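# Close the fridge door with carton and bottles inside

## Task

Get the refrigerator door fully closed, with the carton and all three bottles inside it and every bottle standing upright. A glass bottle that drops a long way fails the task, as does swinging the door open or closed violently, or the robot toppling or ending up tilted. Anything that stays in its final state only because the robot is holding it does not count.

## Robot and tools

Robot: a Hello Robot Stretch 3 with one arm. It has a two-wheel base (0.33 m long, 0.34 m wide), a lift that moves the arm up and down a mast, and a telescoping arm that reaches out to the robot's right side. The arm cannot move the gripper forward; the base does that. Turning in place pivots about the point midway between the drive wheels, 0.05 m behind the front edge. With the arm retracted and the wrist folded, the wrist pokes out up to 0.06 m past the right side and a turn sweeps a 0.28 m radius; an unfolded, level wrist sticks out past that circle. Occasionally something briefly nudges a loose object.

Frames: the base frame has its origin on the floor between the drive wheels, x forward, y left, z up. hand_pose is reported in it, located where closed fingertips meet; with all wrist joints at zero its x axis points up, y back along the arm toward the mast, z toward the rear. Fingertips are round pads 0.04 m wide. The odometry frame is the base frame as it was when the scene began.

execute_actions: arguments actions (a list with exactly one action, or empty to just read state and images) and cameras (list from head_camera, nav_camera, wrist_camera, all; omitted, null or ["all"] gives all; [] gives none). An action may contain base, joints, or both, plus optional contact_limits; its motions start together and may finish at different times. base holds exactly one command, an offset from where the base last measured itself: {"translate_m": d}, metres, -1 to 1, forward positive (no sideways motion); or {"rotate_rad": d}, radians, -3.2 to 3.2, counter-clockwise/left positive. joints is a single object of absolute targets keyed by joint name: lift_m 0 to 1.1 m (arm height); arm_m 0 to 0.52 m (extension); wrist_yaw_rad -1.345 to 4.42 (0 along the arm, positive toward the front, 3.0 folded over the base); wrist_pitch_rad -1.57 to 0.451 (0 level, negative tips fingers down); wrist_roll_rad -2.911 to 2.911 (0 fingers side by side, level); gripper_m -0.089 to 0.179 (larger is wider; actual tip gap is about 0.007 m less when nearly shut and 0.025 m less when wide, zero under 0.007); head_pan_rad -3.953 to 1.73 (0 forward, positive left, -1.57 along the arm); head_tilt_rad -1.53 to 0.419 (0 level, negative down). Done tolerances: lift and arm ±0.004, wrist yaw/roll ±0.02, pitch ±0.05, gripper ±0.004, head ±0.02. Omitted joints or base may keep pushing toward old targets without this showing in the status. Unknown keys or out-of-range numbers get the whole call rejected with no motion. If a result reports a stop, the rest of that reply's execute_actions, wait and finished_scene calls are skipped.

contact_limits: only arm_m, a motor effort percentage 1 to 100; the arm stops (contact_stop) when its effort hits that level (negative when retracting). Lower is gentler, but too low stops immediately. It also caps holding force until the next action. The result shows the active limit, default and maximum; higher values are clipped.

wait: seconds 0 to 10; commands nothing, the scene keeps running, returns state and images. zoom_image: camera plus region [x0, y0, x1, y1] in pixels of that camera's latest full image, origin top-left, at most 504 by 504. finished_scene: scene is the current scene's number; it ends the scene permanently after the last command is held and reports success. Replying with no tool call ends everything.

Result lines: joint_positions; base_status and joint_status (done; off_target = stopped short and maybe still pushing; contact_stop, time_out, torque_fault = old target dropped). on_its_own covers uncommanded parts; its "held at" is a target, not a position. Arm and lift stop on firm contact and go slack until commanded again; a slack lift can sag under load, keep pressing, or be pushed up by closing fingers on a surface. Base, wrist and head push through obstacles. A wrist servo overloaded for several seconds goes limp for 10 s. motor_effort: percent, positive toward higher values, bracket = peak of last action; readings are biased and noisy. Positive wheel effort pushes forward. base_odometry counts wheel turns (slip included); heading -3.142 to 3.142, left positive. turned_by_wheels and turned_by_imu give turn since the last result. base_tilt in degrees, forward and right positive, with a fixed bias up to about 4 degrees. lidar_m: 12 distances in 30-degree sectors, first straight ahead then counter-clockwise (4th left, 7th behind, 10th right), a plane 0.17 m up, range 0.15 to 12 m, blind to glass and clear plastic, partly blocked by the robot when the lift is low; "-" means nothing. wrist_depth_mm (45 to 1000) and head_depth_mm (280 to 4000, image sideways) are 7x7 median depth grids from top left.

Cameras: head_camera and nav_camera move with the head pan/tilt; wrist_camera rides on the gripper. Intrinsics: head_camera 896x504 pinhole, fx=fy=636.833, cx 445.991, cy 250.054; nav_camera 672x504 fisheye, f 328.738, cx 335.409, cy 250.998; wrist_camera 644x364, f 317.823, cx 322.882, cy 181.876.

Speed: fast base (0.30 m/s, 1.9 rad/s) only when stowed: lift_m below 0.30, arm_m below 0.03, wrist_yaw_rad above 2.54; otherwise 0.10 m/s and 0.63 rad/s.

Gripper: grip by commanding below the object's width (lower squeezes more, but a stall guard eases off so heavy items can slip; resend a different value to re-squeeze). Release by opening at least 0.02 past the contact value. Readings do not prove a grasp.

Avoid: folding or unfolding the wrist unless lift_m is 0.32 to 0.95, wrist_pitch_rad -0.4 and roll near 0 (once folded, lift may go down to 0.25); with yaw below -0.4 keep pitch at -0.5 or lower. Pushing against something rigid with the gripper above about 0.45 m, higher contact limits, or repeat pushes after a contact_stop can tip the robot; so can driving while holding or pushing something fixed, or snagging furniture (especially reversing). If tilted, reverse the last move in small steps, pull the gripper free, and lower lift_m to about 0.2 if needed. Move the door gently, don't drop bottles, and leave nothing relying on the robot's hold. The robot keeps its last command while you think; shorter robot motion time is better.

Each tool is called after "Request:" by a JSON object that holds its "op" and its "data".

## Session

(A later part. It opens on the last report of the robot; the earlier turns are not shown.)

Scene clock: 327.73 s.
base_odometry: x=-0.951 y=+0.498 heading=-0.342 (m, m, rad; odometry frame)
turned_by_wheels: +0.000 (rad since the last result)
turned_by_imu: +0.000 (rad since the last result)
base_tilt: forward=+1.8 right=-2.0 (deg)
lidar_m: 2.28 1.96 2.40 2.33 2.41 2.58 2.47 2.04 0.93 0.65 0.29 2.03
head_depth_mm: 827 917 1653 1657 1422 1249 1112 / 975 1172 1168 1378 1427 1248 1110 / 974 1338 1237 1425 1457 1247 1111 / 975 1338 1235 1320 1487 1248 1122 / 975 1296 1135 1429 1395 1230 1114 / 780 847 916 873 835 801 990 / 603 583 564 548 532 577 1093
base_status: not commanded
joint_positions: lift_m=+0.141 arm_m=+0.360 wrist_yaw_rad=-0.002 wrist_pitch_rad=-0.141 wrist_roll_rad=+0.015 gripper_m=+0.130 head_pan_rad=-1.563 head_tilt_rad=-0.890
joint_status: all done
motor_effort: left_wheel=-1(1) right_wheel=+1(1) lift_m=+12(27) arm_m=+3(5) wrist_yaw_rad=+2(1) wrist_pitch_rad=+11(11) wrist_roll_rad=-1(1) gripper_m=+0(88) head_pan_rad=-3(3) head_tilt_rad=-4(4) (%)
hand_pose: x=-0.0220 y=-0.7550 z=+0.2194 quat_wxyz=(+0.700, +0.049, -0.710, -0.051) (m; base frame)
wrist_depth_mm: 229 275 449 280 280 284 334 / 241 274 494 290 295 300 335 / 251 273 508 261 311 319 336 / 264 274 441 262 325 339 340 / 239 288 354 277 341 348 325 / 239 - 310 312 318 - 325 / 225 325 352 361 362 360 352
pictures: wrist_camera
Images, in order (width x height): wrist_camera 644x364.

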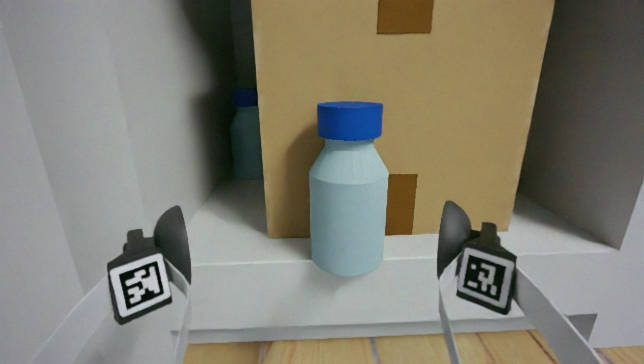

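Request:
{"op": "execute_actions", "data": {"actions": [{"base":{"translate_m":-0.028},"joints":{"arm_m":0.45}}], "cameras": ["wrist_camera","head_camera"]}}

Scene clock: 333.13 s.
base_odometry: x=-0.978 y=+0.508 heading=-0.342 (m, m, rad; odometry frame)
turned_by_wheels: +0.000 (rad since the last result)
turned_by_imu: +0.000 (rad since the last result)
base_tilt: forward=+1.8 right=-2.0 (deg)
lidar_m: 2.31 1.99 2.40 2.33 2.41 2.54 2.45 2.04 0.92 0.77 0.30 0.33
head_depth_mm: 799 896 1741 1656 1426 1250 1114 / 933 1070 1124 1381 1427 1246 1108 / 974 1347 1234 1433 1441 1259 1115 / 974 1334 1235 1315 1368 1252 1121 / 976 1322 1166 1432 1421 1246 1110 / 895 884 998 1019 974 936 1060 / 704 682 661 640 622 620 1077
base_status: done
joint_positions: lift_m=+0.141 arm_m=+0.450 wrist_yaw_rad=-0.002 wrist_pitch_rad=-0.141 wrist_roll_rad=+0.015 gripper_m=+0.130 head_pan_rad=-1.563 head_tilt_rad=-0.890
joint_status: all done
motor_effort: left_wheel=-1(6) right_wheel=+1(4) lift_m=+12(12) arm_m=+3(4) wrist_yaw_rad=+2(2) wrist_pitch_rad=+11(11) wrist_roll_rad=-1(1) gripper_m=+0(0) head_pan_rad=-3(3) head_tilt_rad=-4(4) (%)
hand_pose: x=-0.0220 y=-0.8450 z=+0.2194 quat_wxyz=(+0.700, +0.049, -0.710, -0.051) (m; base frame)
wrist_depth_mm: 224 327 193 195 198 200 206 / 221 325 203 205 208 211 268 / 221 325 216 165 219 222 279 / 220 321 229 171 230 236 292 / 219 277 241 169 244 248 307 / 217 - 253 178 254 - 264 / 210 218 221 191 224 228 229
pictures: head_camera (sideways: a quarter turn clockwise sets it upright), wrist_camera
Images, in order (width x height): head_camera 896x504, wrist_camera 644x364.

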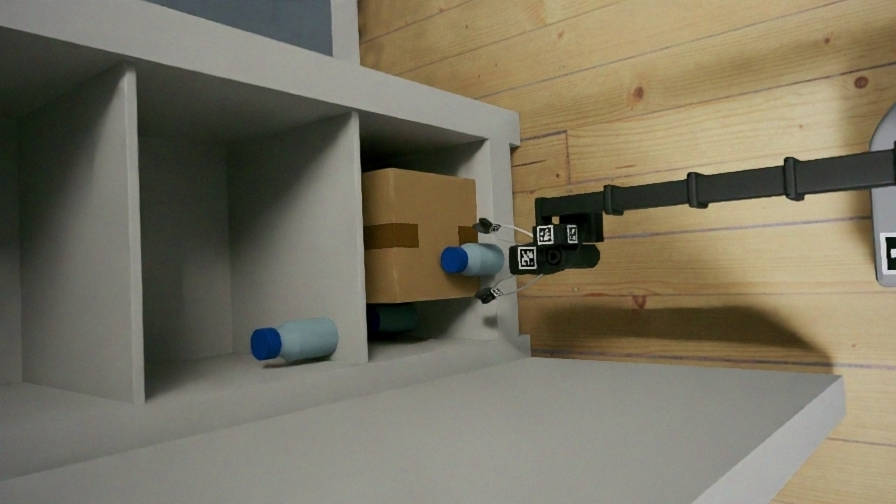

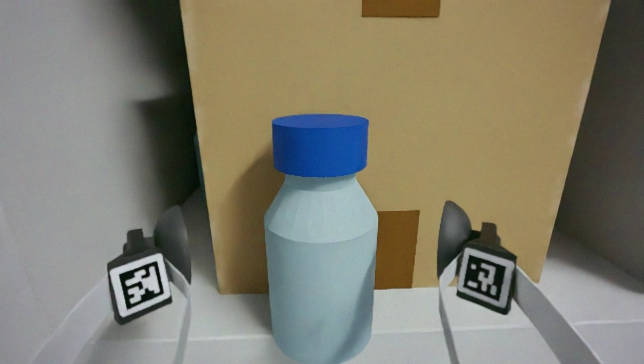

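Request:
{"op": "execute_actions", "data": {"actions": [{"joints":{"arm_m":0.475},"contact_limits":{"arm_m":15}}], "cameras": ["wrist_camera"]}}

Request:
{"op": "execute_actions", "data": {"actions": [{"joints":{"gripper_m":0.02}}], "cameras": ["wrist_camera"]}}

Request:
{"op": "execute_actions", "data": {"actions": [{"joints":{"gripper_m":0.0}}], "cameras": []}}

Request:
{"op": "execute_actions", "data": {"actions": [{"joints":{"lift_m":0.18}}], "cameras": ["wrist_camera"]}}

Scene clock: 341.00 s.
base_odometry: x=-0.978 y=+0.508 heading=-0.342 (m, m, rad; odometry frame)
turned_by_wheels: +0.000 (rad since the last result)
turned_by_imu: +0.000 (rad since the last result)
base_tilt: forward=+1.8 right=-2.0 (deg)
lidar_m: 2.32 1.99 2.40 2.33 2.41 2.54 2.44 2.04 0.92 0.76 0.30 0.33
head_depth_mm: 799 897 1747 1663 1427 1250 1113 / 933 1073 1130 1381 1420 1247 1111 / 975 1336 1233 1438 1436 1247 1107 / 974 1332 1237 1316 1380 1246 1122 / 974 1322 1167 1432 1426 1251 1111 / 892 887 997 1017 976 937 1064 / 704 683 660 640 621 620 1075
base_status: not commanded
joint_positions: lift_m=+0.141 arm_m=+0.475 wrist_yaw_rad=-0.002 wrist_pitch_rad=-0.141 wrist_roll_rad=+0.015 gripper_m=+0.130 head_pan_rad=-1.563 head_tilt_rad=-0.890
joint_status: all done
motor_effort: left_wheel=-1(1) right_wheel=+1(1) lift_m=+12(12) arm_m=+3(4) wrist_yaw_rad=+2(1) wrist_pitch_rad=+11(11) wrist_roll_rad=-1(1) gripper_m=+0(0) head_pan_rad=-3(3) head_tilt_rad=-3(4) (%)
contact_limits: arm_m 15 (drawing in: default 20, maximum 33; extending or still: default 28, maximum 45)
hand_pose: x=-0.0220 y=-0.8700 z=+0.2194 quat_wxyz=(+0.700, +0.049, -0.710, -0.051) (m; base frame)
wrist_depth_mm: 223 303 170 173 175 177 178 / 222 305 180 181 184 186 189 / 222 326 188 148 193 195 201 / 221 324 200 139 205 207 268 / 220 279 211 148 215 220 280 / 217 - 226 146 230 - 251 / 203 216 211 157 214 213 212
pictures: wrist_camera
Images, in order (width x height): wrist_camera 644x364.

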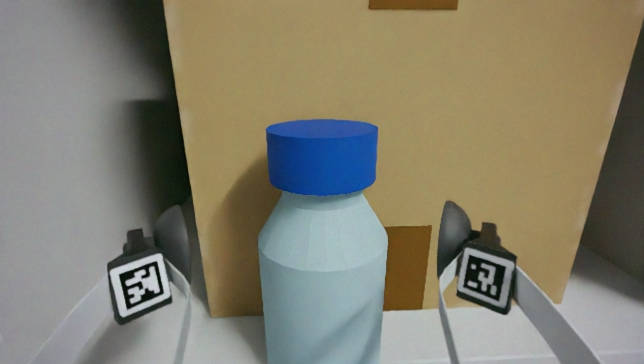

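Scene clock: 342.60 s.
base_odometry: x=-0.978 y=+0.508 heading=-0.342 (m, m, rad; odometry frame)
turned_by_wheels: +0.000 (rad since the last result)
turned_by_imu: +0.000 (rad since the last result)
base_tilt: forward=+1.6 right=-2.0 (deg)
lidar_m: 2.31 1.99 2.40 2.33 2.41 2.53 2.44 2.04 0.92 0.77 0.30 0.33
head_depth_mm: 800 895 1787 1662 1425 1247 1115 / 934 1068 1127 1380 1418 1250 1114 / 975 1343 1234 1431 1441 1246 1113 / 976 1337 1236 1317 1387 1247 1116 / 976 1324 1166 1427 1426 1248 1116 / 892 887 1002 1020 978 936 1063 / 703 685 662 640 623 620 1078
base_status: not commanded
joint_positions: lift_m=+0.141 arm_m=+0.475 wrist_yaw_rad=-0.007 wrist_pitch_rad=-0.139 wrist_roll_rad=+0.015 gripper_m=+0.021 head_pan_rad=-1.563 head_tilt_rad=-0.890
joint_status: all done
motor_effort: left_wheel=-4(4) right_wheel=+5(5) lift_m=+12(12) arm_m=+3(3) wrist_yaw_rad=+6(6) wrist_pitch_rad=+10(11) wrist_roll_rad=-1(1) gripper_m=-18(96) head_pan_rad=-3(3) head_tilt_rad=-3(4) (%)
hand_pose: x=-0.0232 y=-0.8701 z=+0.2198 quat_wxyz=(+0.700, +0.047, -0.710, -0.052) (m; base frame)
wrist_depth_mm: 227 288 171 173 175 177 179 / 224 307 179 181 184 187 190 / 224 329 188 151 195 197 202 / 222 329 199 140 205 208 265 / 222 316 206 148 215 221 278 / 220 271 228 146 233 235 264 / 209 216 209 157 214 213 213
pictures: wrist_camera
Images, in order (width x height): wrist_camera 644x364.

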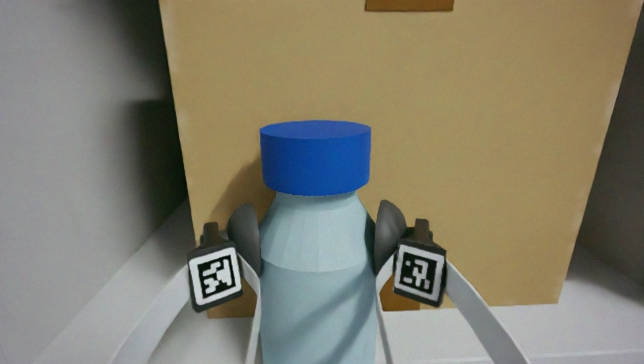

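Scene clock: 343.30 s.
base_odometry: x=-0.978 y=+0.508 heading=-0.342 (m, m, rad; odometry frame)
turned_by_wheels: +0.000 (rad since the last result)
turned_by_imu: +0.000 (rad since the last result)
base_tilt: forward=+1.8 right=-1.9 (deg)
lidar_m: 2.31 1.99 2.40 2.33 2.42 2.53 2.45 2.04 0.92 0.76 0.30 0.33
head_depth_mm: 799 896 1782 1662 1422 1247 1111 / 931 1070 1128 1380 1429 1252 1111 / 974 1345 1236 1429 1439 1250 1113 / 974 1330 1236 1316 1385 1250 1122 / 974 1325 1172 1437 1429 1253 1112 / 890 886 999 1021 977 935 1063 / 705 683 661 640 623 619 1078
base_status: not commanded
joint_positions: lift_m=+0.141 arm_m=+0.475 wrist_yaw_rad=-0.007 wrist_pitch_rad=-0.139 wrist_roll_rad=+0.015 gripper_m=+0.001 head_pan_rad=-1.563 head_tilt_rad=-0.890
joint_status: all done
motor_effort: left_wheel=-4(4) right_wheel=+5(5) lift_m=+12(12) arm_m=+3(3) wrist_yaw_rad=+5(4) wrist_pitch_rad=+9(10) wrist_roll_rad=-1(1) gripper_m=-26(94) head_pan_rad=-3(3) head_tilt_rad=-4(4) (%)
hand_pose: x=-0.0232 y=-0.8701 z=+0.2200 quat_wxyz=(+0.700, +0.046, -0.710, -0.052) (m; base frame)
wrist_depth_mm: 226 288 171 173 174 178 180 / 225 308 179 182 184 186 190 / 223 327 188 152 194 197 203 / 223 326 199 139 206 209 267 / 221 315 206 149 215 222 280 / 221 268 227 147 233 233 265 / 208 216 209 157 215 215 212
pictures: none
No camera images: the call's "cameras" was empty. Leave "cameras" out to get every camera's image.

Scene clock: 344.47 s.
base_odometry: x=-0.978 y=+0.508 heading=-0.342 (m, m, rad; odometry frame)
turned_by_wheels: +0.000 (rad since the last result)
turned_by_imu: +0.000 (rad since the last result)
base_tilt: forward=+1.8 right=-2.0 (deg)
lidar_m: 2.31 1.99 2.40 2.32 2.42 2.54 2.44 2.04 0.92 0.76 0.30 0.33
head_depth_mm: 799 895 1742 1668 1423 1251 1110 / 931 1072 1129 1379 1432 1247 1113 / 975 1336 1236 1435 1422 1246 1129 / 975 1333 1238 1308 1383 1241 1120 / 977 1316 1168 1433 1424 1247 1110 / 889 885 999 1018 977 935 1060 / 704 683 660 639 621 620 1076
base_status: not commanded
joint_positions: lift_m=+0.179 arm_m=+0.475 wrist_yaw_rad=-0.003 wrist_pitch_rad=-0.178 wrist_roll_rad=+0.015 gripper_m=+0.008 head_pan_rad=-1.563 head_tilt_rad=-0.890
joint_status: all done
on_its_own: gripper_m is held at +0.006, not at your +0.000, by its stall guard, which is still easing
motor_effort: left_wheel=-2(4) right_wheel=+2(5) lift_m=+29(28) arm_m=+3(3) wrist_yaw_rad=+1(5) wrist_pitch_rad=+30(32) wrist_roll_rad=-1(1) gripper_m=-19(26) head_pan_rad=-3(3) head_tilt_rad=-2(4) (%)
hand_pose: x=-0.0222 y=-0.8676 z=+0.2491 quat_wxyz=(+0.699, +0.061, -0.709, -0.065) (m; base frame)
wrist_depth_mm: 222 305 170 172 174 175 177 / 223 303 179 181 184 185 188 / 221 326 188 162 194 197 202 / 220 324 202 143 207 211 268 / 220 323 211 150 219 224 280 / 219 291 194 148 245 242 283 / 218 248 240 155 248 247 244
pictures: wrist_camera
Images, in order (width x height): wrist_camera 644x364.

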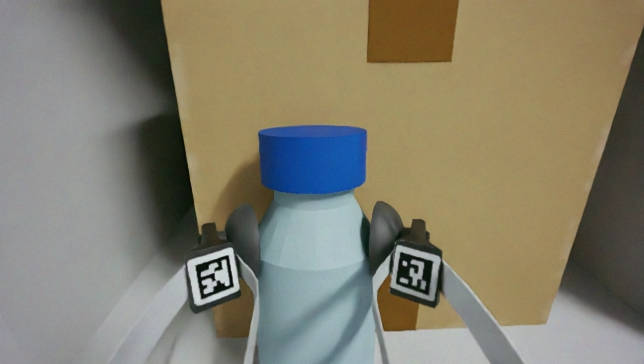

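Request:
{"op": "execute_actions", "data": {"actions": [{"joints":{"arm_m":0.22,"gripper_m":0.01}}], "cameras": []}}

Request:
{"op": "execute_actions", "data": {"actions": [{"joints":{"lift_m":0.66}}], "cameras": ["wrist_camera","head_camera"]}}

Scene clock: 350.50 s.
base_odometry: x=-0.978 y=+0.508 heading=-0.342 (m, m, rad; odometry frame)
turned_by_wheels: +0.000 (rad since the last result)
turned_by_imu: +0.000 (rad since the last result)
base_tilt: forward=+1.7 right=-2.0 (deg)
lidar_m: 2.31 1.99 2.40 2.33 2.41 2.53 2.44 2.04 0.92 0.58 0.30 0.33
head_depth_mm: 801 896 1750 1650 1430 1252 1113 / 930 1070 1128 1385 1425 1244 1109 / 972 1343 1232 1433 1424 1249 1121 / 975 1329 1235 1366 1397 1205 1121 / 976 1329 1165 1428 1431 1250 1114 / 892 885 998 1020 978 936 1057 / 704 683 660 640 622 620 1081
base_status: not commanded
joint_positions: lift_m=+0.179 arm_m=+0.220 wrist_yaw_rad=-0.002 wrist_pitch_rad=-0.178 wrist_roll_rad=+0.014 gripper_m=+0.011 head_pan_rad=-1.563 head_tilt_rad=-0.890
joint_status: all done
motor_effort: left_wheel=-2(2) right_wheel=+2(2) lift_m=+29(29) arm_m=-3(2) wrist_yaw_rad=+2(2) wrist_pitch_rad=+31(31) wrist_roll_rad=-1(1) gripper_m=-20(20) head_pan_rad=-3(3) head_tilt_rad=-4(3) (%)
hand_pose: x=-0.0220 y=-0.6132 z=+0.2491 quat_wxyz=(+0.699, +0.062, -0.709, -0.064) (m; base frame)
wrist_depth_mm: 279 353 538 401 407 446 386 / 279 381 537 428 433 452 954 / 277 393 526 161 461 454 - / 276 415 523 143 494 458 909 / 276 402 447 149 463 477 633 / 274 370 308 147 456 492 491 / 271 381 392 156 406 406 399
pictures: none
No camera images: the call's "cameras" was empty. Leave "cameras" out to get every camera's image.

Scene clock: 355.70 s.
base_odometry: x=-0.978 y=+0.508 heading=-0.342 (m, m, rad; odometry frame)
turned_by_wheels: +0.000 (rad since the last result)
turned_by_imu: +0.000 (rad since the last result)
base_tilt: forward=+1.8 right=-2.0 (deg)
lidar_m: 2.31 2.00 2.40 2.33 2.42 2.53 2.45 2.04 0.92 0.76 0.30 0.33
head_depth_mm: 798 896 1746 1663 1431 1273 1122 / 930 1070 1128 1363 1456 - 1111 / 975 1345 1238 1329 1369 1253 1129 / 974 1331 1200 - 1398 1245 1123 / 977 1318 1163 1430 1426 1247 1112 / 891 886 997 1022 973 934 1064 / 705 682 660 640 623 619 1078
base_status: not commanded
joint_positions: lift_m=+0.659 arm_m=+0.220 wrist_yaw_rad=-0.002 wrist_pitch_rad=-0.178 wrist_roll_rad=+0.014 gripper_m=+0.011 head_pan_rad=-1.563 head_tilt_rad=-0.890
joint_status: all done
motor_effort: left_wheel=-1(1) right_wheel=+1(1) lift_m=+30(30) arm_m=-3(3) wrist_yaw_rad=+1(2) wrist_pitch_rad=+31(31) wrist_roll_rad=-1(1) gripper_m=-20(20) head_pan_rad=-2(3) head_tilt_rad=-4(4) (%)
hand_pose: x=-0.0220 y=-0.6132 z=+0.7289 quat_wxyz=(+0.699, +0.062, -0.709, -0.065) (m; base frame)
wrist_depth_mm: 279 357 615 758 680 444 382 / 278 380 708 811 799 451 946 / 278 397 612 160 838 458 988 / 275 412 524 142 757 456 - / 275 401 462 149 610 493 - / 273 372 367 147 622 533 - / 273 368 568 155 630 896 -
pictures: head_camera (sideways: a quarter turn clockwise sets it upright), wrist_camera
Images, in order (width x height): head_camera 896x504, wrist_camera 644x364.

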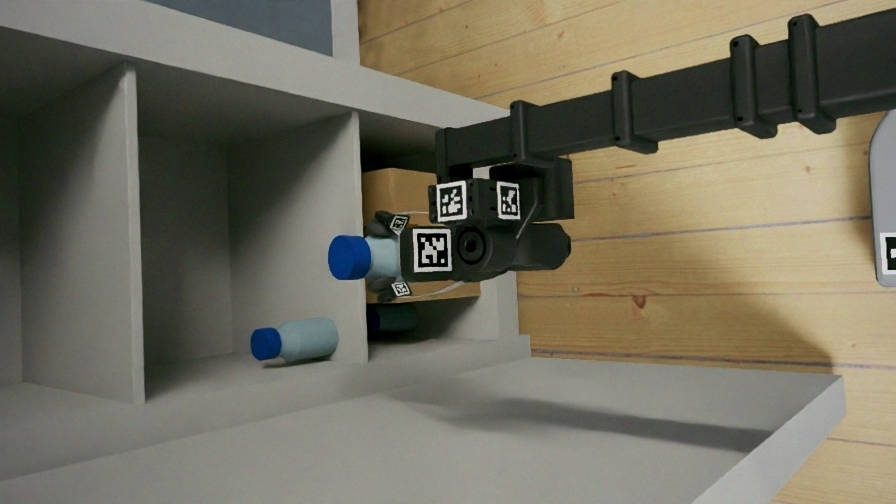

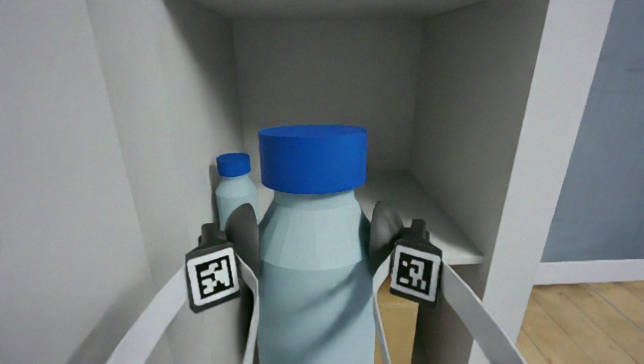

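Request:
{"op": "execute_actions", "data": {"actions": [{"base":{"translate_m":-0.04},"joints":{"lift_m":0.64}}], "cameras": []}}

Request:
{"op": "execute_actions", "data": {"actions": [{"joints":{"arm_m":0.518},"contact_limits":{"arm_m":18}}], "cameras": ["wrist_camera","head_camera"]}}

Request:
{"op": "execute_actions", "data": {"actions": [{"joints":{"lift_m":0.57}}], "cameras": ["wrist_camera"]}}

Scene clock: 361.77 s.
base_odometry: x=-1.015 y=+0.521 heading=-0.342 (m, m, rad; odometry frame)
turned_by_wheels: +0.000 (rad since the last result)
turned_by_imu: +0.000 (rad since the last result)
base_tilt: forward=+1.7 right=-2.0 (deg)
lidar_m: 2.35 2.03 2.40 2.33 2.42 2.49 2.41 2.04 0.91 0.89 0.33 0.33
head_depth_mm: 769 1431 1789 1672 1429 1251 1129 / 892 937 1089 1551 1457 - - / 975 1310 1233 1339 1373 1252 1126 / 976 1335 1233 815 1395 1246 1123 / 976 1322 1202 1434 1425 1253 1108 / 931 1077 1069 1188 1177 1127 1081 / 759 809 797 773 750 731 1061
base_status: done
joint_positions: lift_m=+0.640 arm_m=+0.220 wrist_yaw_rad=-0.002 wrist_pitch_rad=-0.178 wrist_roll_rad=+0.014 gripper_m=+0.011 head_pan_rad=-1.563 head_tilt_rad=-0.890
joint_status: all done
motor_effort: left_wheel=-1(5) right_wheel=+1(3) lift_m=+14(27) arm_m=-3(3) wrist_yaw_rad=+1(2) wrist_pitch_rad=+31(31) wrist_roll_rad=-1(1) gripper_m=-20(21) head_pan_rad=-3(3) head_tilt_rad=-3(4) (%)
hand_pose: x=-0.0220 y=-0.6132 z=+0.7099 quat_wxyz=(+0.699, +0.062, -0.709, -0.065) (m; base frame)
wrist_depth_mm: 343 407 753 776 687 383 912 / 330 404 785 826 709 403 952 / 327 410 754 161 722 425 - / 327 432 574 142 659 451 - / 328 450 535 150 546 489 - / 324 473 435 147 597 - - / 324 440 624 155 610 978 979
pictures: none
No camera images: the call's "cameras" was empty. Leave "cameras" out to get every camera's image.

Scene clock: 365.17 s.
base_odometry: x=-1.015 y=+0.521 heading=-0.342 (m, m, rad; odometry frame)
turned_by_wheels: +0.000 (rad since the last result)
turned_by_imu: +0.000 (rad since the last result)
base_tilt: forward=+1.7 right=-2.0 (deg)
lidar_m: 2.35 2.03 2.40 2.33 2.42 2.49 2.40 2.04 0.91 0.89 0.33 0.33
head_depth_mm: 770 1433 1792 1661 1425 1249 1128 / 889 938 1092 1571 1459 - - / 972 1308 1250 1390 1430 1251 1128 / 976 1308 - 1356 1428 1254 1120 / 973 1329 1201 1431 1428 1245 1110 / 930 1074 1067 1188 1181 1131 1076 / 757 810 797 772 751 732 1063
base_status: not commanded
joint_positions: lift_m=+0.640 arm_m=+0.518 wrist_yaw_rad=-0.002 wrist_pitch_rad=-0.178 wrist_roll_rad=+0.014 gripper_m=+0.011 head_pan_rad=-1.563 head_tilt_rad=-0.890
joint_status: all done
motor_effort: left_wheel=+0(1) right_wheel=+2(1) lift_m=+14(14) arm_m=+3(4) wrist_yaw_rad=+1(1) wrist_pitch_rad=+31(31) wrist_roll_rad=-1(1) gripper_m=-20(19) head_pan_rad=-3(3) head_tilt_rad=-5(4) (%)
contact_limits: arm_m 18 (drawing in: default 20, maximum 33; extending or still: default 28, maximum 45)
hand_pose: x=-0.0220 y=-0.9106 z=+0.7099 quat_wxyz=(+0.699, +0.062, -0.709, -0.065) (m; base frame)
wrist_depth_mm: 274 403 483 489 489 381 257 / 273 405 504 519 525 381 258 / 273 405 547 161 553 383 261 / 270 396 566 143 590 391 259 / 255 396 565 150 539 391 261 / 244 252 269 148 382 384 263 / 242 247 327 156 339 327 266
pictures: head_camera (sideways: a quarter turn clockwise sets it upright), wrist_camera
Images, in order (width x height): head_camera 896x504, wrist_camera 644x364.

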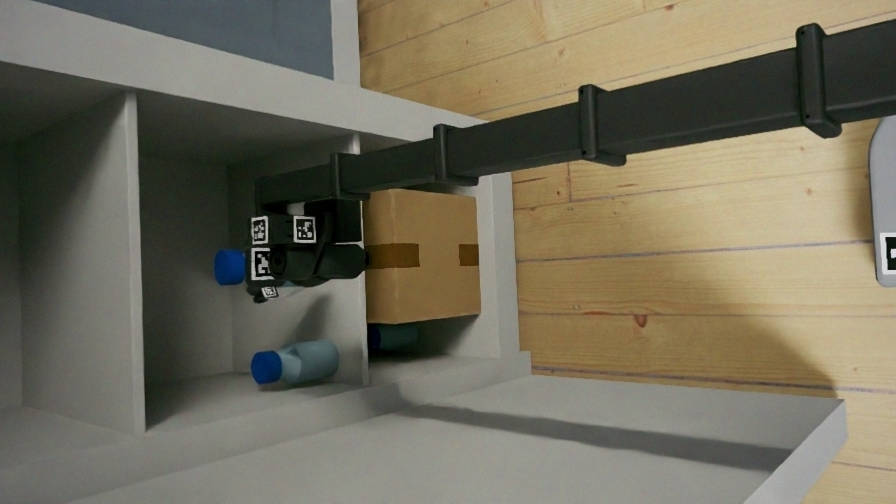

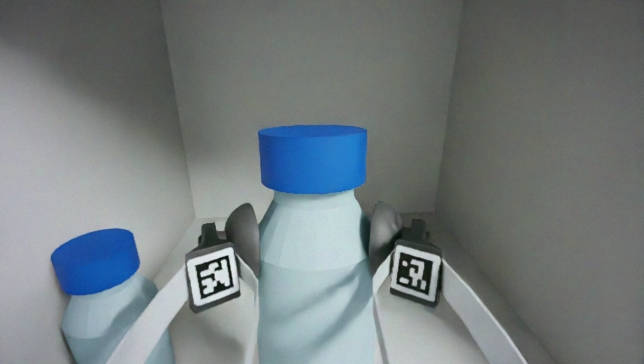

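Scene clock: 366.63 s.
base_odometry: x=-1.015 y=+0.521 heading=-0.342 (m, m, rad; odometry frame)
turned_by_wheels: +0.000 (rad since the last result)
turned_by_imu: +0.000 (rad since the last result)
base_tilt: forward=+1.8 right=-2.0 (deg)
lidar_m: 2.35 2.03 2.40 2.33 2.41 2.49 2.40 2.04 0.91 0.89 0.33 0.33
head_depth_mm: 770 1434 1783 1666 1429 1251 1109 / 889 939 1092 1551 1442 1270 - / 975 1310 1236 1372 1425 1245 1128 / 974 1331 1271 1371 1428 1245 1117 / 975 1321 1200 1435 1428 1250 1114 / 929 1080 1068 1187 1177 1126 1077 / 757 812 796 773 752 732 1062
base_status: not commanded
joint_positions: lift_m=+0.570 arm_m=+0.518 wrist_yaw_rad=-0.002 wrist_pitch_rad=-0.179 wrist_roll_rad=+0.014 gripper_m=+0.011 head_pan_rad=-1.563 head_tilt_rad=-0.890
joint_status: all done
motor_effort: left_wheel=-1(1) right_wheel=+1(1) lift_m=+14(13) arm_m=+3(3) wrist_yaw_rad=+0(1) wrist_pitch_rad=+31(31) wrist_roll_rad=-1(1) gripper_m=-20(20) head_pan_rad=-3(3) head_tilt_rad=-4(3) (%)
hand_pose: x=-0.0220 y=-0.9105 z=+0.6398 quat_wxyz=(+0.699, +0.062, -0.709, -0.065) (m; base frame)
wrist_depth_mm: 273 404 481 488 485 378 257 / 272 401 506 513 527 381 260 / 272 399 533 160 544 383 259 / 205 398 559 143 574 389 261 / 215 246 434 149 427 365 262 / 222 241 222 148 286 312 264 / 239 241 244 155 254 252 243
pictures: wrist_camera
Images, in order (width x height): wrist_camera 644x364.

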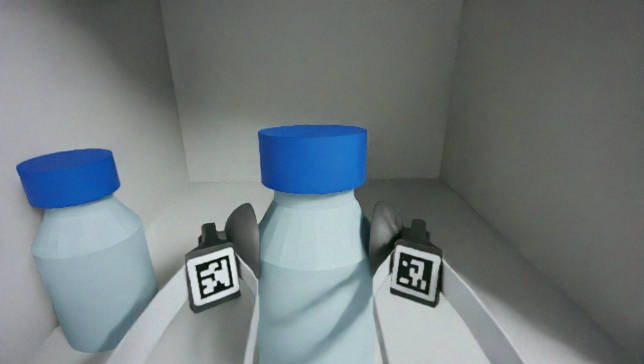

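Request:
{"op": "execute_actions", "data": {"actions": [{"joints":{"lift_m":0.55}}], "cameras": []}}

Request:
{"op": "execute_actions", "data": {"actions": [{"joints":{"lift_m":0.535}}], "cameras": ["wrist_camera"]}}

Scene clock: 371.63 s.
base_odometry: x=-1.015 y=+0.521 heading=-0.342 (m, m, rad; odometry frame)
turned_by_wheels: +0.000 (rad since the last result)
turned_by_imu: +0.000 (rad since the last result)
base_tilt: forward=+1.8 right=-2.1 (deg)
lidar_m: 2.35 2.03 2.39 2.33 2.41 2.49 2.40 2.04 0.91 0.89 0.33 0.33
head_depth_mm: 770 1436 1784 1662 1427 1255 1111 / 892 941 1090 1548 1427 1270 - / 973 1312 1235 1387 1406 1245 1130 / 974 1335 1237 1403 1416 1246 1120 / 972 1322 1200 1431 1427 1245 1105 / 930 1074 1073 1188 1178 1129 1079 / 759 812 797 772 751 732 1064
base_status: not commanded
joint_positions: lift_m=+0.550 arm_m=+0.518 wrist_yaw_rad=-0.002 wrist_pitch_rad=-0.179 wrist_roll_rad=+0.014 gripper_m=+0.011 head_pan_rad=-1.563 head_tilt_rad=-0.890
joint_status: all done
motor_effort: left_wheel=-1(1) right_wheel=+1(2) lift_m=+14(15) arm_m=+3(3) wrist_yaw_rad=+1(1) wrist_pitch_rad=+31(31) wrist_roll_rad=-1(1) gripper_m=-20(20) head_pan_rad=-3(3) head_tilt_rad=-4(5) (%)
hand_pose: x=-0.0220 y=-0.9105 z=+0.6198 quat_wxyz=(+0.699, +0.062, -0.709, -0.065) (m; base frame)
wrist_depth_mm: 272 403 482 488 491 381 258 / 274 404 510 516 522 379 261 / 215 401 539 161 549 380 262 / 206 399 518 142 516 383 261 / 206 246 389 150 384 346 263 / 223 242 208 147 255 280 256 / 230 230 222 156 228 228 226
pictures: none
No camera images: the call's "cameras" was empty. Leave "cameras" out to get every camera's image.

Scene clock: 372.47 s.
base_odometry: x=-1.015 y=+0.521 heading=-0.342 (m, m, rad; odometry frame)
turned_by_wheels: +0.000 (rad since the last result)
turned_by_imu: +0.000 (rad since the last result)
base_tilt: forward=+1.8 right=-2.1 (deg)
lidar_m: 2.35 2.03 2.40 2.33 2.42 2.50 2.40 2.03 0.91 0.89 0.33 0.33
head_depth_mm: 770 1432 1789 1665 1421 1247 1113 / 892 937 1091 1558 1427 1273 - / 973 1311 1238 1393 1398 1252 1132 / 973 1331 1236 1406 1430 1249 1123 / 973 1323 1215 1432 1428 1249 1111 / 930 1078 1073 1188 1179 1129 1079 / 759 811 796 774 751 731 1063
base_status: not commanded
joint_positions: lift_m=+0.535 arm_m=+0.518 wrist_yaw_rad=-0.002 wrist_pitch_rad=-0.161 wrist_roll_rad=+0.014 gripper_m=+0.011 head_pan_rad=-1.563 head_tilt_rad=-0.890
joint_status: all done
motor_effort: left_wheel=-1(1) right_wheel=+2(1) lift_m=+13(14) arm_m=+3(3) wrist_yaw_rad=+1(2) wrist_pitch_rad=+22(31) wrist_roll_rad=-1(1) gripper_m=-21(20) head_pan_rad=-3(2) head_tilt_rad=-4(4) (%)
hand_pose: x=-0.0220 y=-0.9117 z=+0.6093 quat_wxyz=(+0.700, +0.056, -0.710, -0.058) (m; base frame)
wrist_depth_mm: 275 406 485 493 493 379 257 / 274 400 505 516 523 383 258 / 204 400 538 156 550 381 262 / 203 399 511 141 502 387 263 / 205 247 365 149 374 340 264 / 218 239 201 147 245 269 253 / 218 218 209 156 217 217 216
pictures: wrist_camera
Images, in order (width x height): wrist_camera 644x364.

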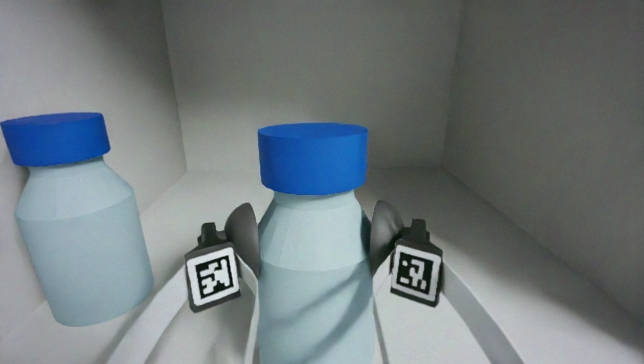

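Touchdown. Release moderately.

Request:
{"op": "execute_actions", "data": {"actions": [{"joints":{"lift_m":0.528,"gripper_m":0.09}}], "cameras": ["wrist_camera"]}}

Request:
{"op": "execute_actions", "data": {"actions": [{"joints":{"arm_m":0.0}}]}}

Scene clock: 376.53 s.
base_odometry: x=-1.015 y=+0.521 heading=-0.342 (m, m, rad; odometry frame)
turned_by_wheels: +0.000 (rad since the last result)
turned_by_imu: +0.000 (rad since the last result)
base_tilt: forward=+1.8 right=-2.0 (deg)
lidar_m: 2.35 2.03 2.40 2.33 2.42 2.49 2.40 2.04 0.91 0.89 0.33 0.33
head_depth_mm: 771 1429 1785 1672 1427 1250 1109 / 889 937 1093 1558 1426 1262 - / 973 1307 1236 1408 1396 1239 1130 / 974 1322 1233 1403 1421 1246 1120 / 977 1323 1203 1434 1422 1249 1108 / 932 1077 1071 1191 1178 1130 1081 / 758 812 797 774 752 731 1062
base_status: not commanded
joint_positions: lift_m=+0.528 arm_m=+0.518 wrist_yaw_rad=-0.002 wrist_pitch_rad=-0.142 wrist_roll_rad=+0.014 gripper_m=+0.090 head_pan_rad=-1.563 head_tilt_rad=-0.890
joint_status: all done
motor_effort: left_wheel=-1(1) right_wheel=+1(1) lift_m=+12(13) arm_m=+3(3) wrist_yaw_rad=+1(1) wrist_pitch_rad=+11(21) wrist_roll_rad=-1(1) gripper_m=+0(84) head_pan_rad=-3(3) head_tilt_rad=-4(3) (%)
hand_pose: x=-0.0220 y=-0.9130 z=+0.6071 quat_wxyz=(+0.700, +0.049, -0.710, -0.052) (m; base frame)
wrist_depth_mm: 274 409 486 482 496 377 259 / 274 401 506 514 519 381 260 / 201 402 535 159 543 381 260 / 203 395 523 139 515 383 262 / 204 244 345 148 376 341 264 / 215 231 173 147 245 267 251 / 218 217 209 157 216 215 215
pictures: wrist_camera
Images, in order (width x height): wrist_camera 644x364.

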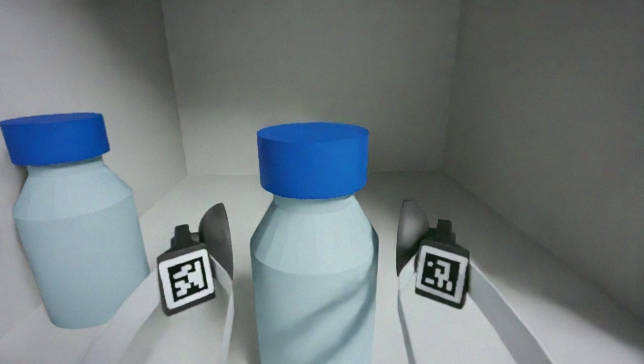

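Scene clock: 381.53 s.
base_odometry: x=-1.015 y=+0.521 heading=-0.342 (m, m, rad; odometry frame)
turned_by_wheels: +0.000 (rad since the last result)
turned_by_imu: +0.000 (rad since the last result)
base_tilt: forward=+1.7 right=-2.0 (deg)
lidar_m: 2.34 2.03 2.40 2.33 2.42 2.49 2.40 2.03 0.91 0.89 0.33 0.33
head_depth_mm: 771 1434 1792 1662 1433 1247 1111 / 891 938 1090 1557 1430 1245 - / 975 1307 1242 1430 1424 1271 - / 975 1329 1168 1355 1423 1301 1113 / 977 1330 1203 1432 1424 1249 1116 / 932 1079 1071 1187 1176 1129 1082 / 757 811 797 770 751 732 1066
base_status: not commanded
joint_positions: lift_m=+0.528 arm_m=+0.000 wrist_yaw_rad=-0.002 wrist_pitch_rad=-0.141 wrist_roll_rad=+0.014 gripper_m=+0.090 head_pan_rad=-1.563 head_tilt_rad=-0.890
joint_status: all done
motor_effort: left_wheel=-1(1) right_wheel=+1(1) lift_m=+13(12) arm_m=-3(5) wrist_yaw_rad=+1(3) wrist_pitch_rad=+11(11) wrist_roll_rad=-1(1) gripper_m=+0(0) head_pan_rad=-3(3) head_tilt_rad=-3(3) (%)
hand_pose: x=-0.0220 y=-0.3956 z=+0.6073 quat_wxyz=(+0.701, +0.049, -0.710, -0.051) (m; base frame)
wrist_depth_mm: 329 487 887 972 717 - - / 330 484 742 - 714 - - / 328 487 732 753 737 - - / 329 476 737 805 699 - - / 325 474 921 752 880 - - / 325 413 827 823 816 - - / 322 517 777 797 805 863 883
pictures: head_camera (sideways: a quarter turn clockwise sets it upright), nav_camera (sideways: a quarter turn counterclockwise sets it upright), wrist_camera
Images, in order (width x height): head_camera 896x504, nav_camera 672x504, wrist_camera 644x364.

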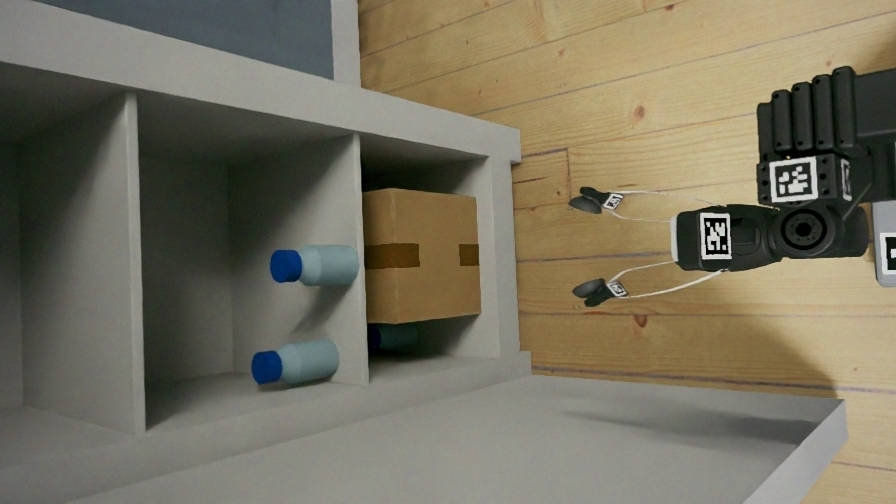

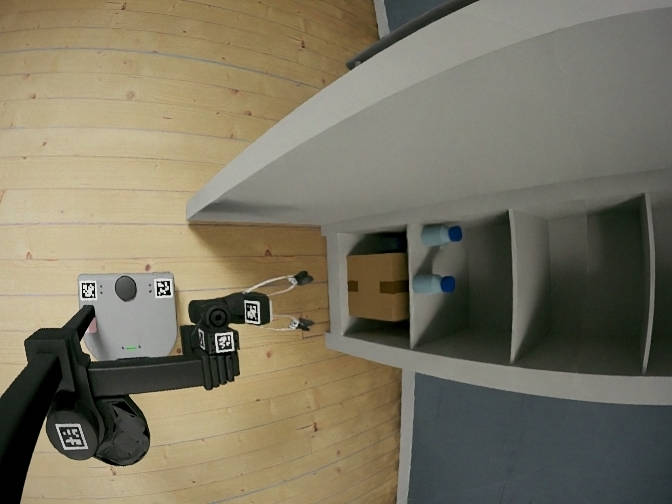

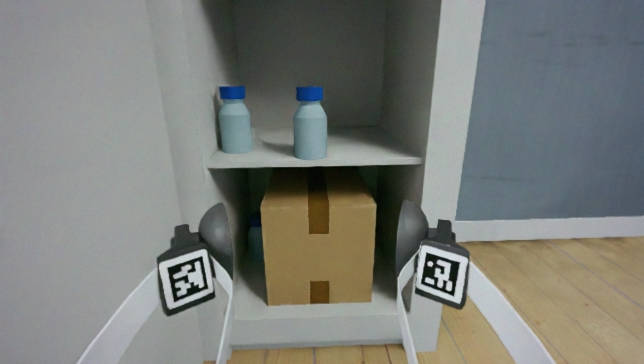

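Request:
{"op": "execute_actions", "data": {"actions": [{"joints":{"gripper_m":0.0,"lift_m":0.51,"arm_m":0.42,"wrist_pitch_rad":-0.05}}], "cameras": ["wrist_camera"]}}

Request:
{"op": "execute_actions", "data": {"actions": [{"joints":{"arm_m":0.518},"contact_limits":{"arm_m":18}}], "cameras": ["wrist_camera","head_camera"]}}

Scene clock: 391.17 s.
base_odometry: x=-1.015 y=+0.521 heading=-0.342 (m, m, rad; odometry frame)
turned_by_wheels: +0.000 (rad since the last result)
turned_by_imu: +0.000 (rad since the last result)
base_tilt: forward=+1.7 right=-2.0 (deg)
lidar_m: 2.35 2.03 2.39 2.33 2.42 2.49 2.41 2.04 0.91 0.89 0.33 0.33
head_depth_mm: 770 1435 1788 1669 1423 1254 1113 / 890 942 1090 1546 1429 1263 - / 973 1311 1238 1410 1426 1246 1130 / 972 1335 1170 1437 1425 1247 1119 / 975 1326 1200 1435 1431 1249 1111 / 932 1073 1071 1190 1177 1133 1079 / 757 812 797 773 752 732 1063
base_status: not commanded
joint_positions: lift_m=+0.511 arm_m=+0.420 wrist_yaw_rad=-0.002 wrist_pitch_rad=-0.071 wrist_roll_rad=+0.014 gripper_m=+0.000 head_pan_rad=-1.563 head_tilt_rad=-0.890
joint_status: all done
motor_effort: left_wheel=-1(1) right_wheel=+1(1) lift_m=+12(11) arm_m=+3(3) wrist_yaw_rad=+1(2) wrist_pitch_rad=+11(12) wrist_roll_rad=-1(1) gripper_m=-3(83) head_pan_rad=-3(3) head_tilt_rad=-4(3) (%)
hand_pose: x=-0.0220 y=-0.8186 z=+0.6070 quat_wxyz=(+0.702, +0.025, -0.711, -0.026) (m; base frame)
wrist_depth_mm: 274 400 587 589 597 382 258 / 273 405 597 618 617 389 261 / 270 313 634 241 647 384 260 / 271 299 624 243 579 388 262 / 269 312 387 - 383 354 265 / 255 283 281 259 277 279 264 / 253 362 365 375 385 393 265
pictures: wrist_camera
Images, in order (width x height): wrist_camera 644x364.

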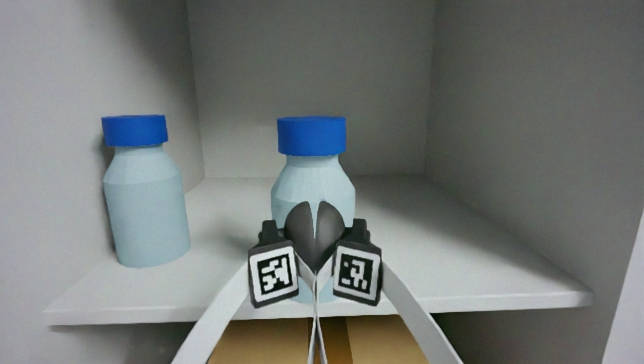

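Scene clock: 393.13 s.
base_odometry: x=-1.015 y=+0.521 heading=-0.342 (m, m, rad; odometry frame)
turned_by_wheels: +0.000 (rad since the last result)
turned_by_imu: +0.000 (rad since the last result)
base_tilt: forward=+2.0 right=-2.1 (deg)
lidar_m: 2.35 2.03 2.40 2.33 2.41 2.50 2.40 2.03 0.91 0.89 0.33 0.33
head_depth_mm: 771 1436 1780 1664 1433 1249 1111 / 888 940 1092 1547 1425 1256 - / 972 1317 1239 1425 1393 1245 1128 / 974 1331 1109 1407 1423 1250 1122 / 973 1324 1199 1439 1429 1249 1115 / 931 1077 1071 1190 1180 1128 1078 / 758 811 799 771 752 732 1063
base_status: not commanded
joint_positions: lift_m=+0.510 arm_m=+0.518 wrist_yaw_rad=-0.002 wrist_pitch_rad=-0.071 wrist_roll_rad=+0.014 gripper_m=+0.000 head_pan_rad=-1.563 head_tilt_rad=-0.890
joint_status: all done
motor_effort: left_wheel=-1(1) right_wheel=+1(1) lift_m=+12(12) arm_m=+4(7) wrist_yaw_rad=+1(1) wrist_pitch_rad=+11(11) wrist_roll_rad=-1(1) gripper_m=-1(2) head_pan_rad=-3(3) head_tilt_rad=-3(4) (%)
contact_limits: arm_m 18 (drawing in: default 20, maximum 33; extending or still: default 28, maximum 45)
hand_pose: x=-0.0219 y=-0.9165 z=+0.6071 quat_wxyz=(+0.702, +0.024, -0.711, -0.026) (m; base frame)
wrist_depth_mm: 275 402 496 495 505 379 259 / 273 406 510 522 521 383 260 / 205 401 534 189 549 384 261 / 200 400 551 192 556 384 263 / 198 339 388 - 381 354 263 / 206 243 282 197 280 277 251 / 212 220 218 204 218 216 217
pictures: head_camera (sideways: a quarter turn clockwise sets it upright), wrist_camera
Images, in order (width x height): head_camera 896x504, wrist_camera 644x364.

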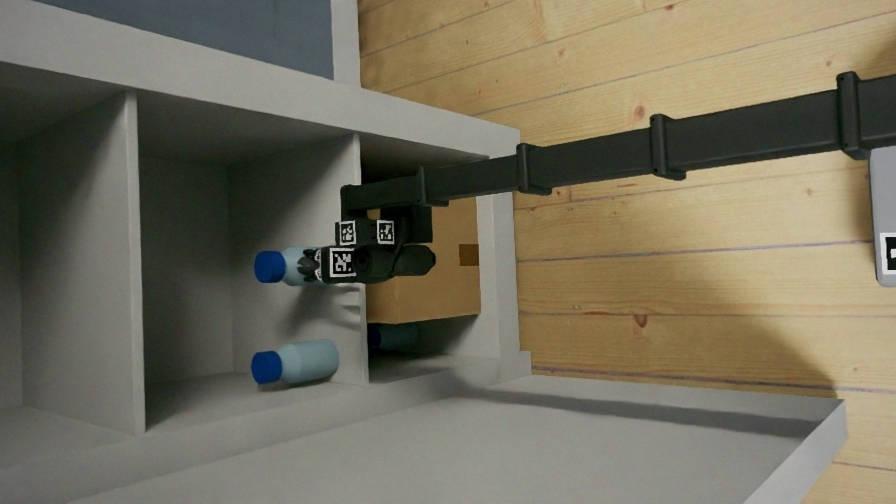

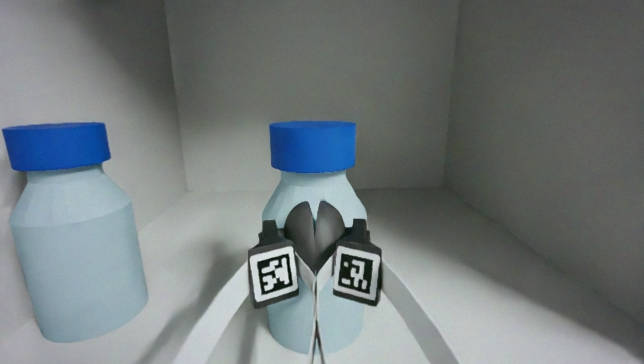

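Request:
{"op": "execute_actions", "data": {"actions": [{"joints":{"arm_m":0.0}}], "cameras": []}}

Request:
{"op": "execute_actions", "data": {"actions": [{"joints":{"wrist_pitch_rad":-0.4,"lift_m":0.5}}], "cameras": []}}

Request:
{"op": "execute_actions", "data": {"actions": [{"base":{"translate_m":-0.1},"joints":{"wrist_yaw_rad":3.0}}], "cameras": []}}

Request:
{"op": "execute_actions", "data": {"actions": [{"base":{"rotate_rad":0.5},"joints":{"head_pan_rad":-1.0}}], "cameras": ["nav_camera","head_camera"]}}

Scene clock: 412.37 s.
base_odometry: x=-1.015 y=+0.521 heading=-0.342 (m, m, rad; odometry frame)
turned_by_wheels: +0.000 (rad since the last result)
turned_by_imu: +0.000 (rad since the last result)
base_tilt: forward=+1.7 right=-2.0 (deg)
lidar_m: 2.35 2.03 2.40 2.32 2.41 2.50 2.41 2.04 0.91 0.89 0.33 0.33
head_depth_mm: 772 1436 1786 1661 1430 1248 1114 / 895 939 1092 1548 1424 1250 - / 976 1312 1239 1427 1425 1250 - / 975 1331 1155 1357 1458 1295 1114 / 975 1329 1200 1429 1427 1250 1110 / 930 1075 1075 1190 1175 1128 1080 / 758 811 796 776 750 734 1060
base_status: not commanded
joint_positions: lift_m=+0.510 arm_m=+0.000 wrist_yaw_rad=-0.002 wrist_pitch_rad=-0.071 wrist_roll_rad=+0.014 gripper_m=+0.000 head_pan_rad=-1.563 head_tilt_rad=-0.890
joint_status: all done
motor_effort: left_wheel=-1(1) right_wheel=+1(1) lift_m=+12(13) arm_m=-3(1) wrist_yaw_rad=+1(0) wrist_pitch_rad=+11(10) wrist_roll_rad=-1(1) gripper_m=-2(3) head_pan_rad=-3(2) head_tilt_rad=-4(4) (%)
hand_pose: x=-0.0219 y=-0.3992 z=+0.6071 quat_wxyz=(+0.702, +0.024, -0.711, -0.026) (m; base frame)
wrist_depth_mm: 331 486 809 965 701 - - / 328 488 895 - 711 - - / 331 482 722 - 727 - - / 327 477 715 841 682 - - / 323 479 756 - 742 - - / 323 473 721 769 752 - - / 323 474 752 772 778 940 896
pictures: none
No camera images: the call's "cameras" was empty. Leave "cameras" out to get every camera's image.

Scene clock: 413.37 s.
base_odometry: x=-1.015 y=+0.521 heading=-0.342 (m, m, rad; odometry frame)
turned_by_wheels: +0.000 (rad since the last result)
turned_by_imu: +0.000 (rad since the last result)
base_tilt: forward=+1.8 right=-2.0 (deg)
lidar_m: 2.35 2.03 2.41 2.32 2.41 2.49 2.41 2.04 0.91 0.89 0.33 0.33
head_depth_mm: 771 1433 1784 1663 1426 1248 1107 / 893 938 1090 1553 1428 1249 - / 977 1311 1236 1433 1424 1247 - / 976 1332 1151 1360 1428 1275 1108 / 977 1326 1201 1431 1428 1249 1111 / 931 1074 1072 1190 1177 1133 1080 / 758 811 796 771 752 731 1061
base_status: not commanded
joint_positions: lift_m=+0.501 arm_m=+0.000 wrist_yaw_rad=-0.002 wrist_pitch_rad=-0.414 wrist_roll_rad=+0.014 gripper_m=+0.000 head_pan_rad=-1.563 head_tilt_rad=-0.890
joint_status: all done
motor_effort: left_wheel=-1(1) right_wheel=+2(1) lift_m=+12(11) arm_m=-3(3) wrist_yaw_rad=+2(1) wrist_pitch_rad=+7(9) wrist_roll_rad=-1(1) gripper_m=-1(2) head_pan_rad=-3(3) head_tilt_rad=-4(5) (%)
hand_pose: x=-0.0219 y=-0.3701 z=+0.5140 quat_wxyz=(+0.687, +0.144, -0.697, -0.147) (m; base frame)
wrist_depth_mm: 333 489 658 693 625 - - / 329 484 751 772 720 - - / 324 488 732 740 732 - - / 326 477 812 818 844 - - / 325 469 824 - 869 907 913 / 322 473 739 711 765 758 749 / 320 470 646 656 649 662 640
pictures: none
No camera images: the call's "cameras" was empty. Leave "cameras" out to get every camera's image.

Scene clock: 415.90 s.
base_odometry: x=-1.110 y=+0.554 heading=-0.342 (m, m, rad; odometry frame)
turned_by_wheels: +0.000 (rad since the last result)
turned_by_imu: +0.000 (rad since the last result)
base_tilt: forward=+1.9 right=-2.2 (deg)
lidar_m: 2.45 2.12 2.40 2.33 2.42 2.39 2.31 2.04 0.90 0.89 0.47 0.41
head_depth_mm: 1290 1496 1793 1662 1421 1249 1111 / 781 1426 1770 1663 1423 1252 - / 894 958 1120 1401 1419 1250 - / 975 1338 1244 1435 1430 1249 - / 977 1320 1168 1354 1427 1247 1095 / 975 1312 1168 1404 1400 1248 1112 / 928 1006 1048 1104 1073 1047 1060
base_status: done
joint_positions: lift_m=+0.501 arm_m=+0.000 wrist_yaw_rad=+2.996 wrist_pitch_rad=-0.415 wrist_roll_rad=+0.014 gripper_m=+0.000 head_pan_rad=-1.563 head_tilt_rad=-0.890
joint_status: all done
motor_effort: left_wheel=-1(5) right_wheel=+2(1) lift_m=+12(12) arm_m=-3(3) wrist_yaw_rad=+2(3) wrist_pitch_rad=+7(7) wrist_roll_rad=-1(1) gripper_m=-3(1) head_pan_rad=-3(3) head_tilt_rad=-4(3) (%)
hand_pose: x=+0.0113 y=+0.0772 z=+0.5139 quat_wxyz=(+0.196, +0.705, +0.094, +0.675) (m; base frame)
wrist_depth_mm: - - - - - - - / - - - - - - - / - - - - - - - / - - - - - - - / 888 881 929 - 913 892 922 / 757 757 - 721 747 762 758 / 647 655 652 644 647 659 653
pictures: none
No camera images: the call's "cameras" was empty. Leave "cameras" out to get every camera's image.

Scene clock: 417.63 s.
base_odometry: x=-1.110 y=+0.554 heading=+0.158 (m, m, rad; odometry frame)
turned_by_wheels: +0.500 (rad since the last result)
turned_by_imu: +0.489 (rad since the last result)
base_tilt: forward=+1.7 right=-2.0 (deg)
lidar_m: 2.13 2.41 2.33 2.40 2.41 2.31 2.09 1.50 0.89 0.49 0.41 2.45
head_depth_mm: 399 482 607 827 1284 1246 1129 / 368 437 540 705 1019 1251 1147 / 343 402 486 616 840 1203 - / 360 416 501 623 861 1181 1109 / 2434 2487 2002 1665 1431 1250 1113 / 2295 2446 1999 1662 1428 1248 1110 / 2183 2364 2008 1665 1424 1256 1109
base_status: done
joint_positions: lift_m=+0.501 arm_m=+0.000 wrist_yaw_rad=+2.997 wrist_pitch_rad=-0.415 wrist_roll_rad=+0.014 gripper_m=+0.000 head_pan_rad=-1.007 head_tilt_rad=-0.890
joint_status: all done
motor_effort: left_wheel=-2(6) right_wheel=+1(4) lift_m=+12(13) arm_m=-3(3) wrist_yaw_rad=+3(3) wrist_pitch_rad=+7(7) wrist_roll_rad=-1(1) gripper_m=-2(1) head_pan_rad=+3(27) head_tilt_rad=-4(3) (%)
hand_pose: x=+0.0113 y=+0.0772 z=+0.5139 quat_wxyz=(+0.196, +0.705, +0.094, +0.675) (m; base frame)
wrist_depth_mm: - - - - - - - / - - - - - - - / - - - - - - - / - - - - - - - / 919 917 903 - 902 914 895 / 768 751 - 710 754 753 763 / 650 655 644 648 660 654 637
pictures: head_camera (sideways: a quarter turn clockwise sets it upright), nav_camera (sideways: a quarter turn counterclockwise sets it upright)
Images, in order (width x height): head_camera 896x504, nav_camera 672x504.

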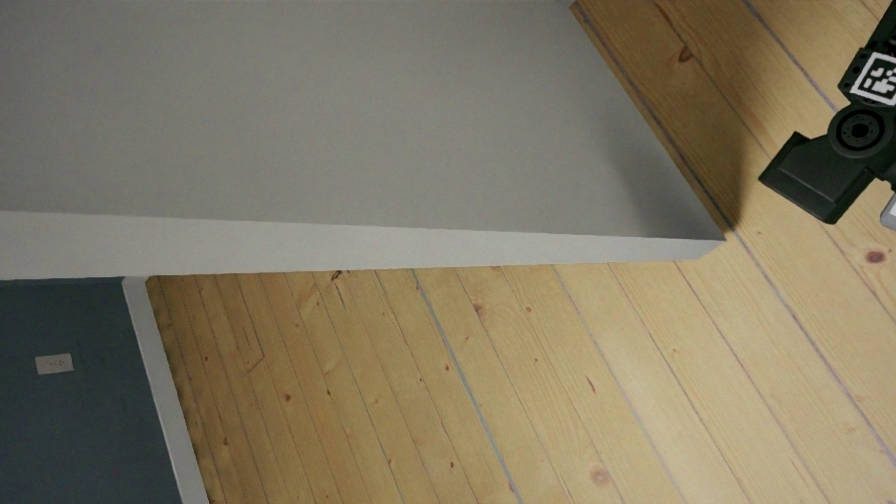

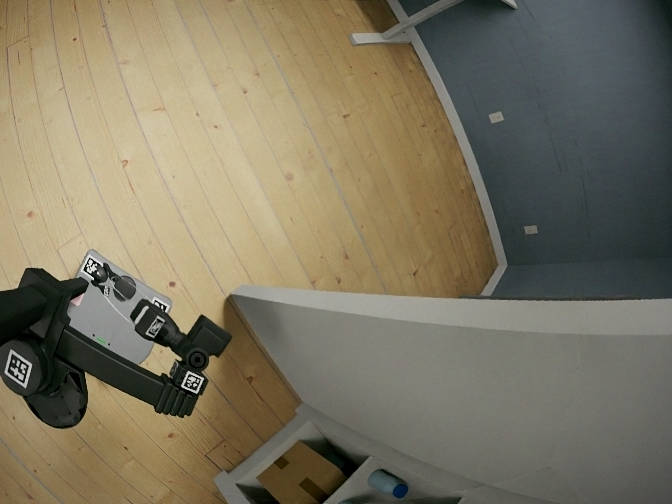

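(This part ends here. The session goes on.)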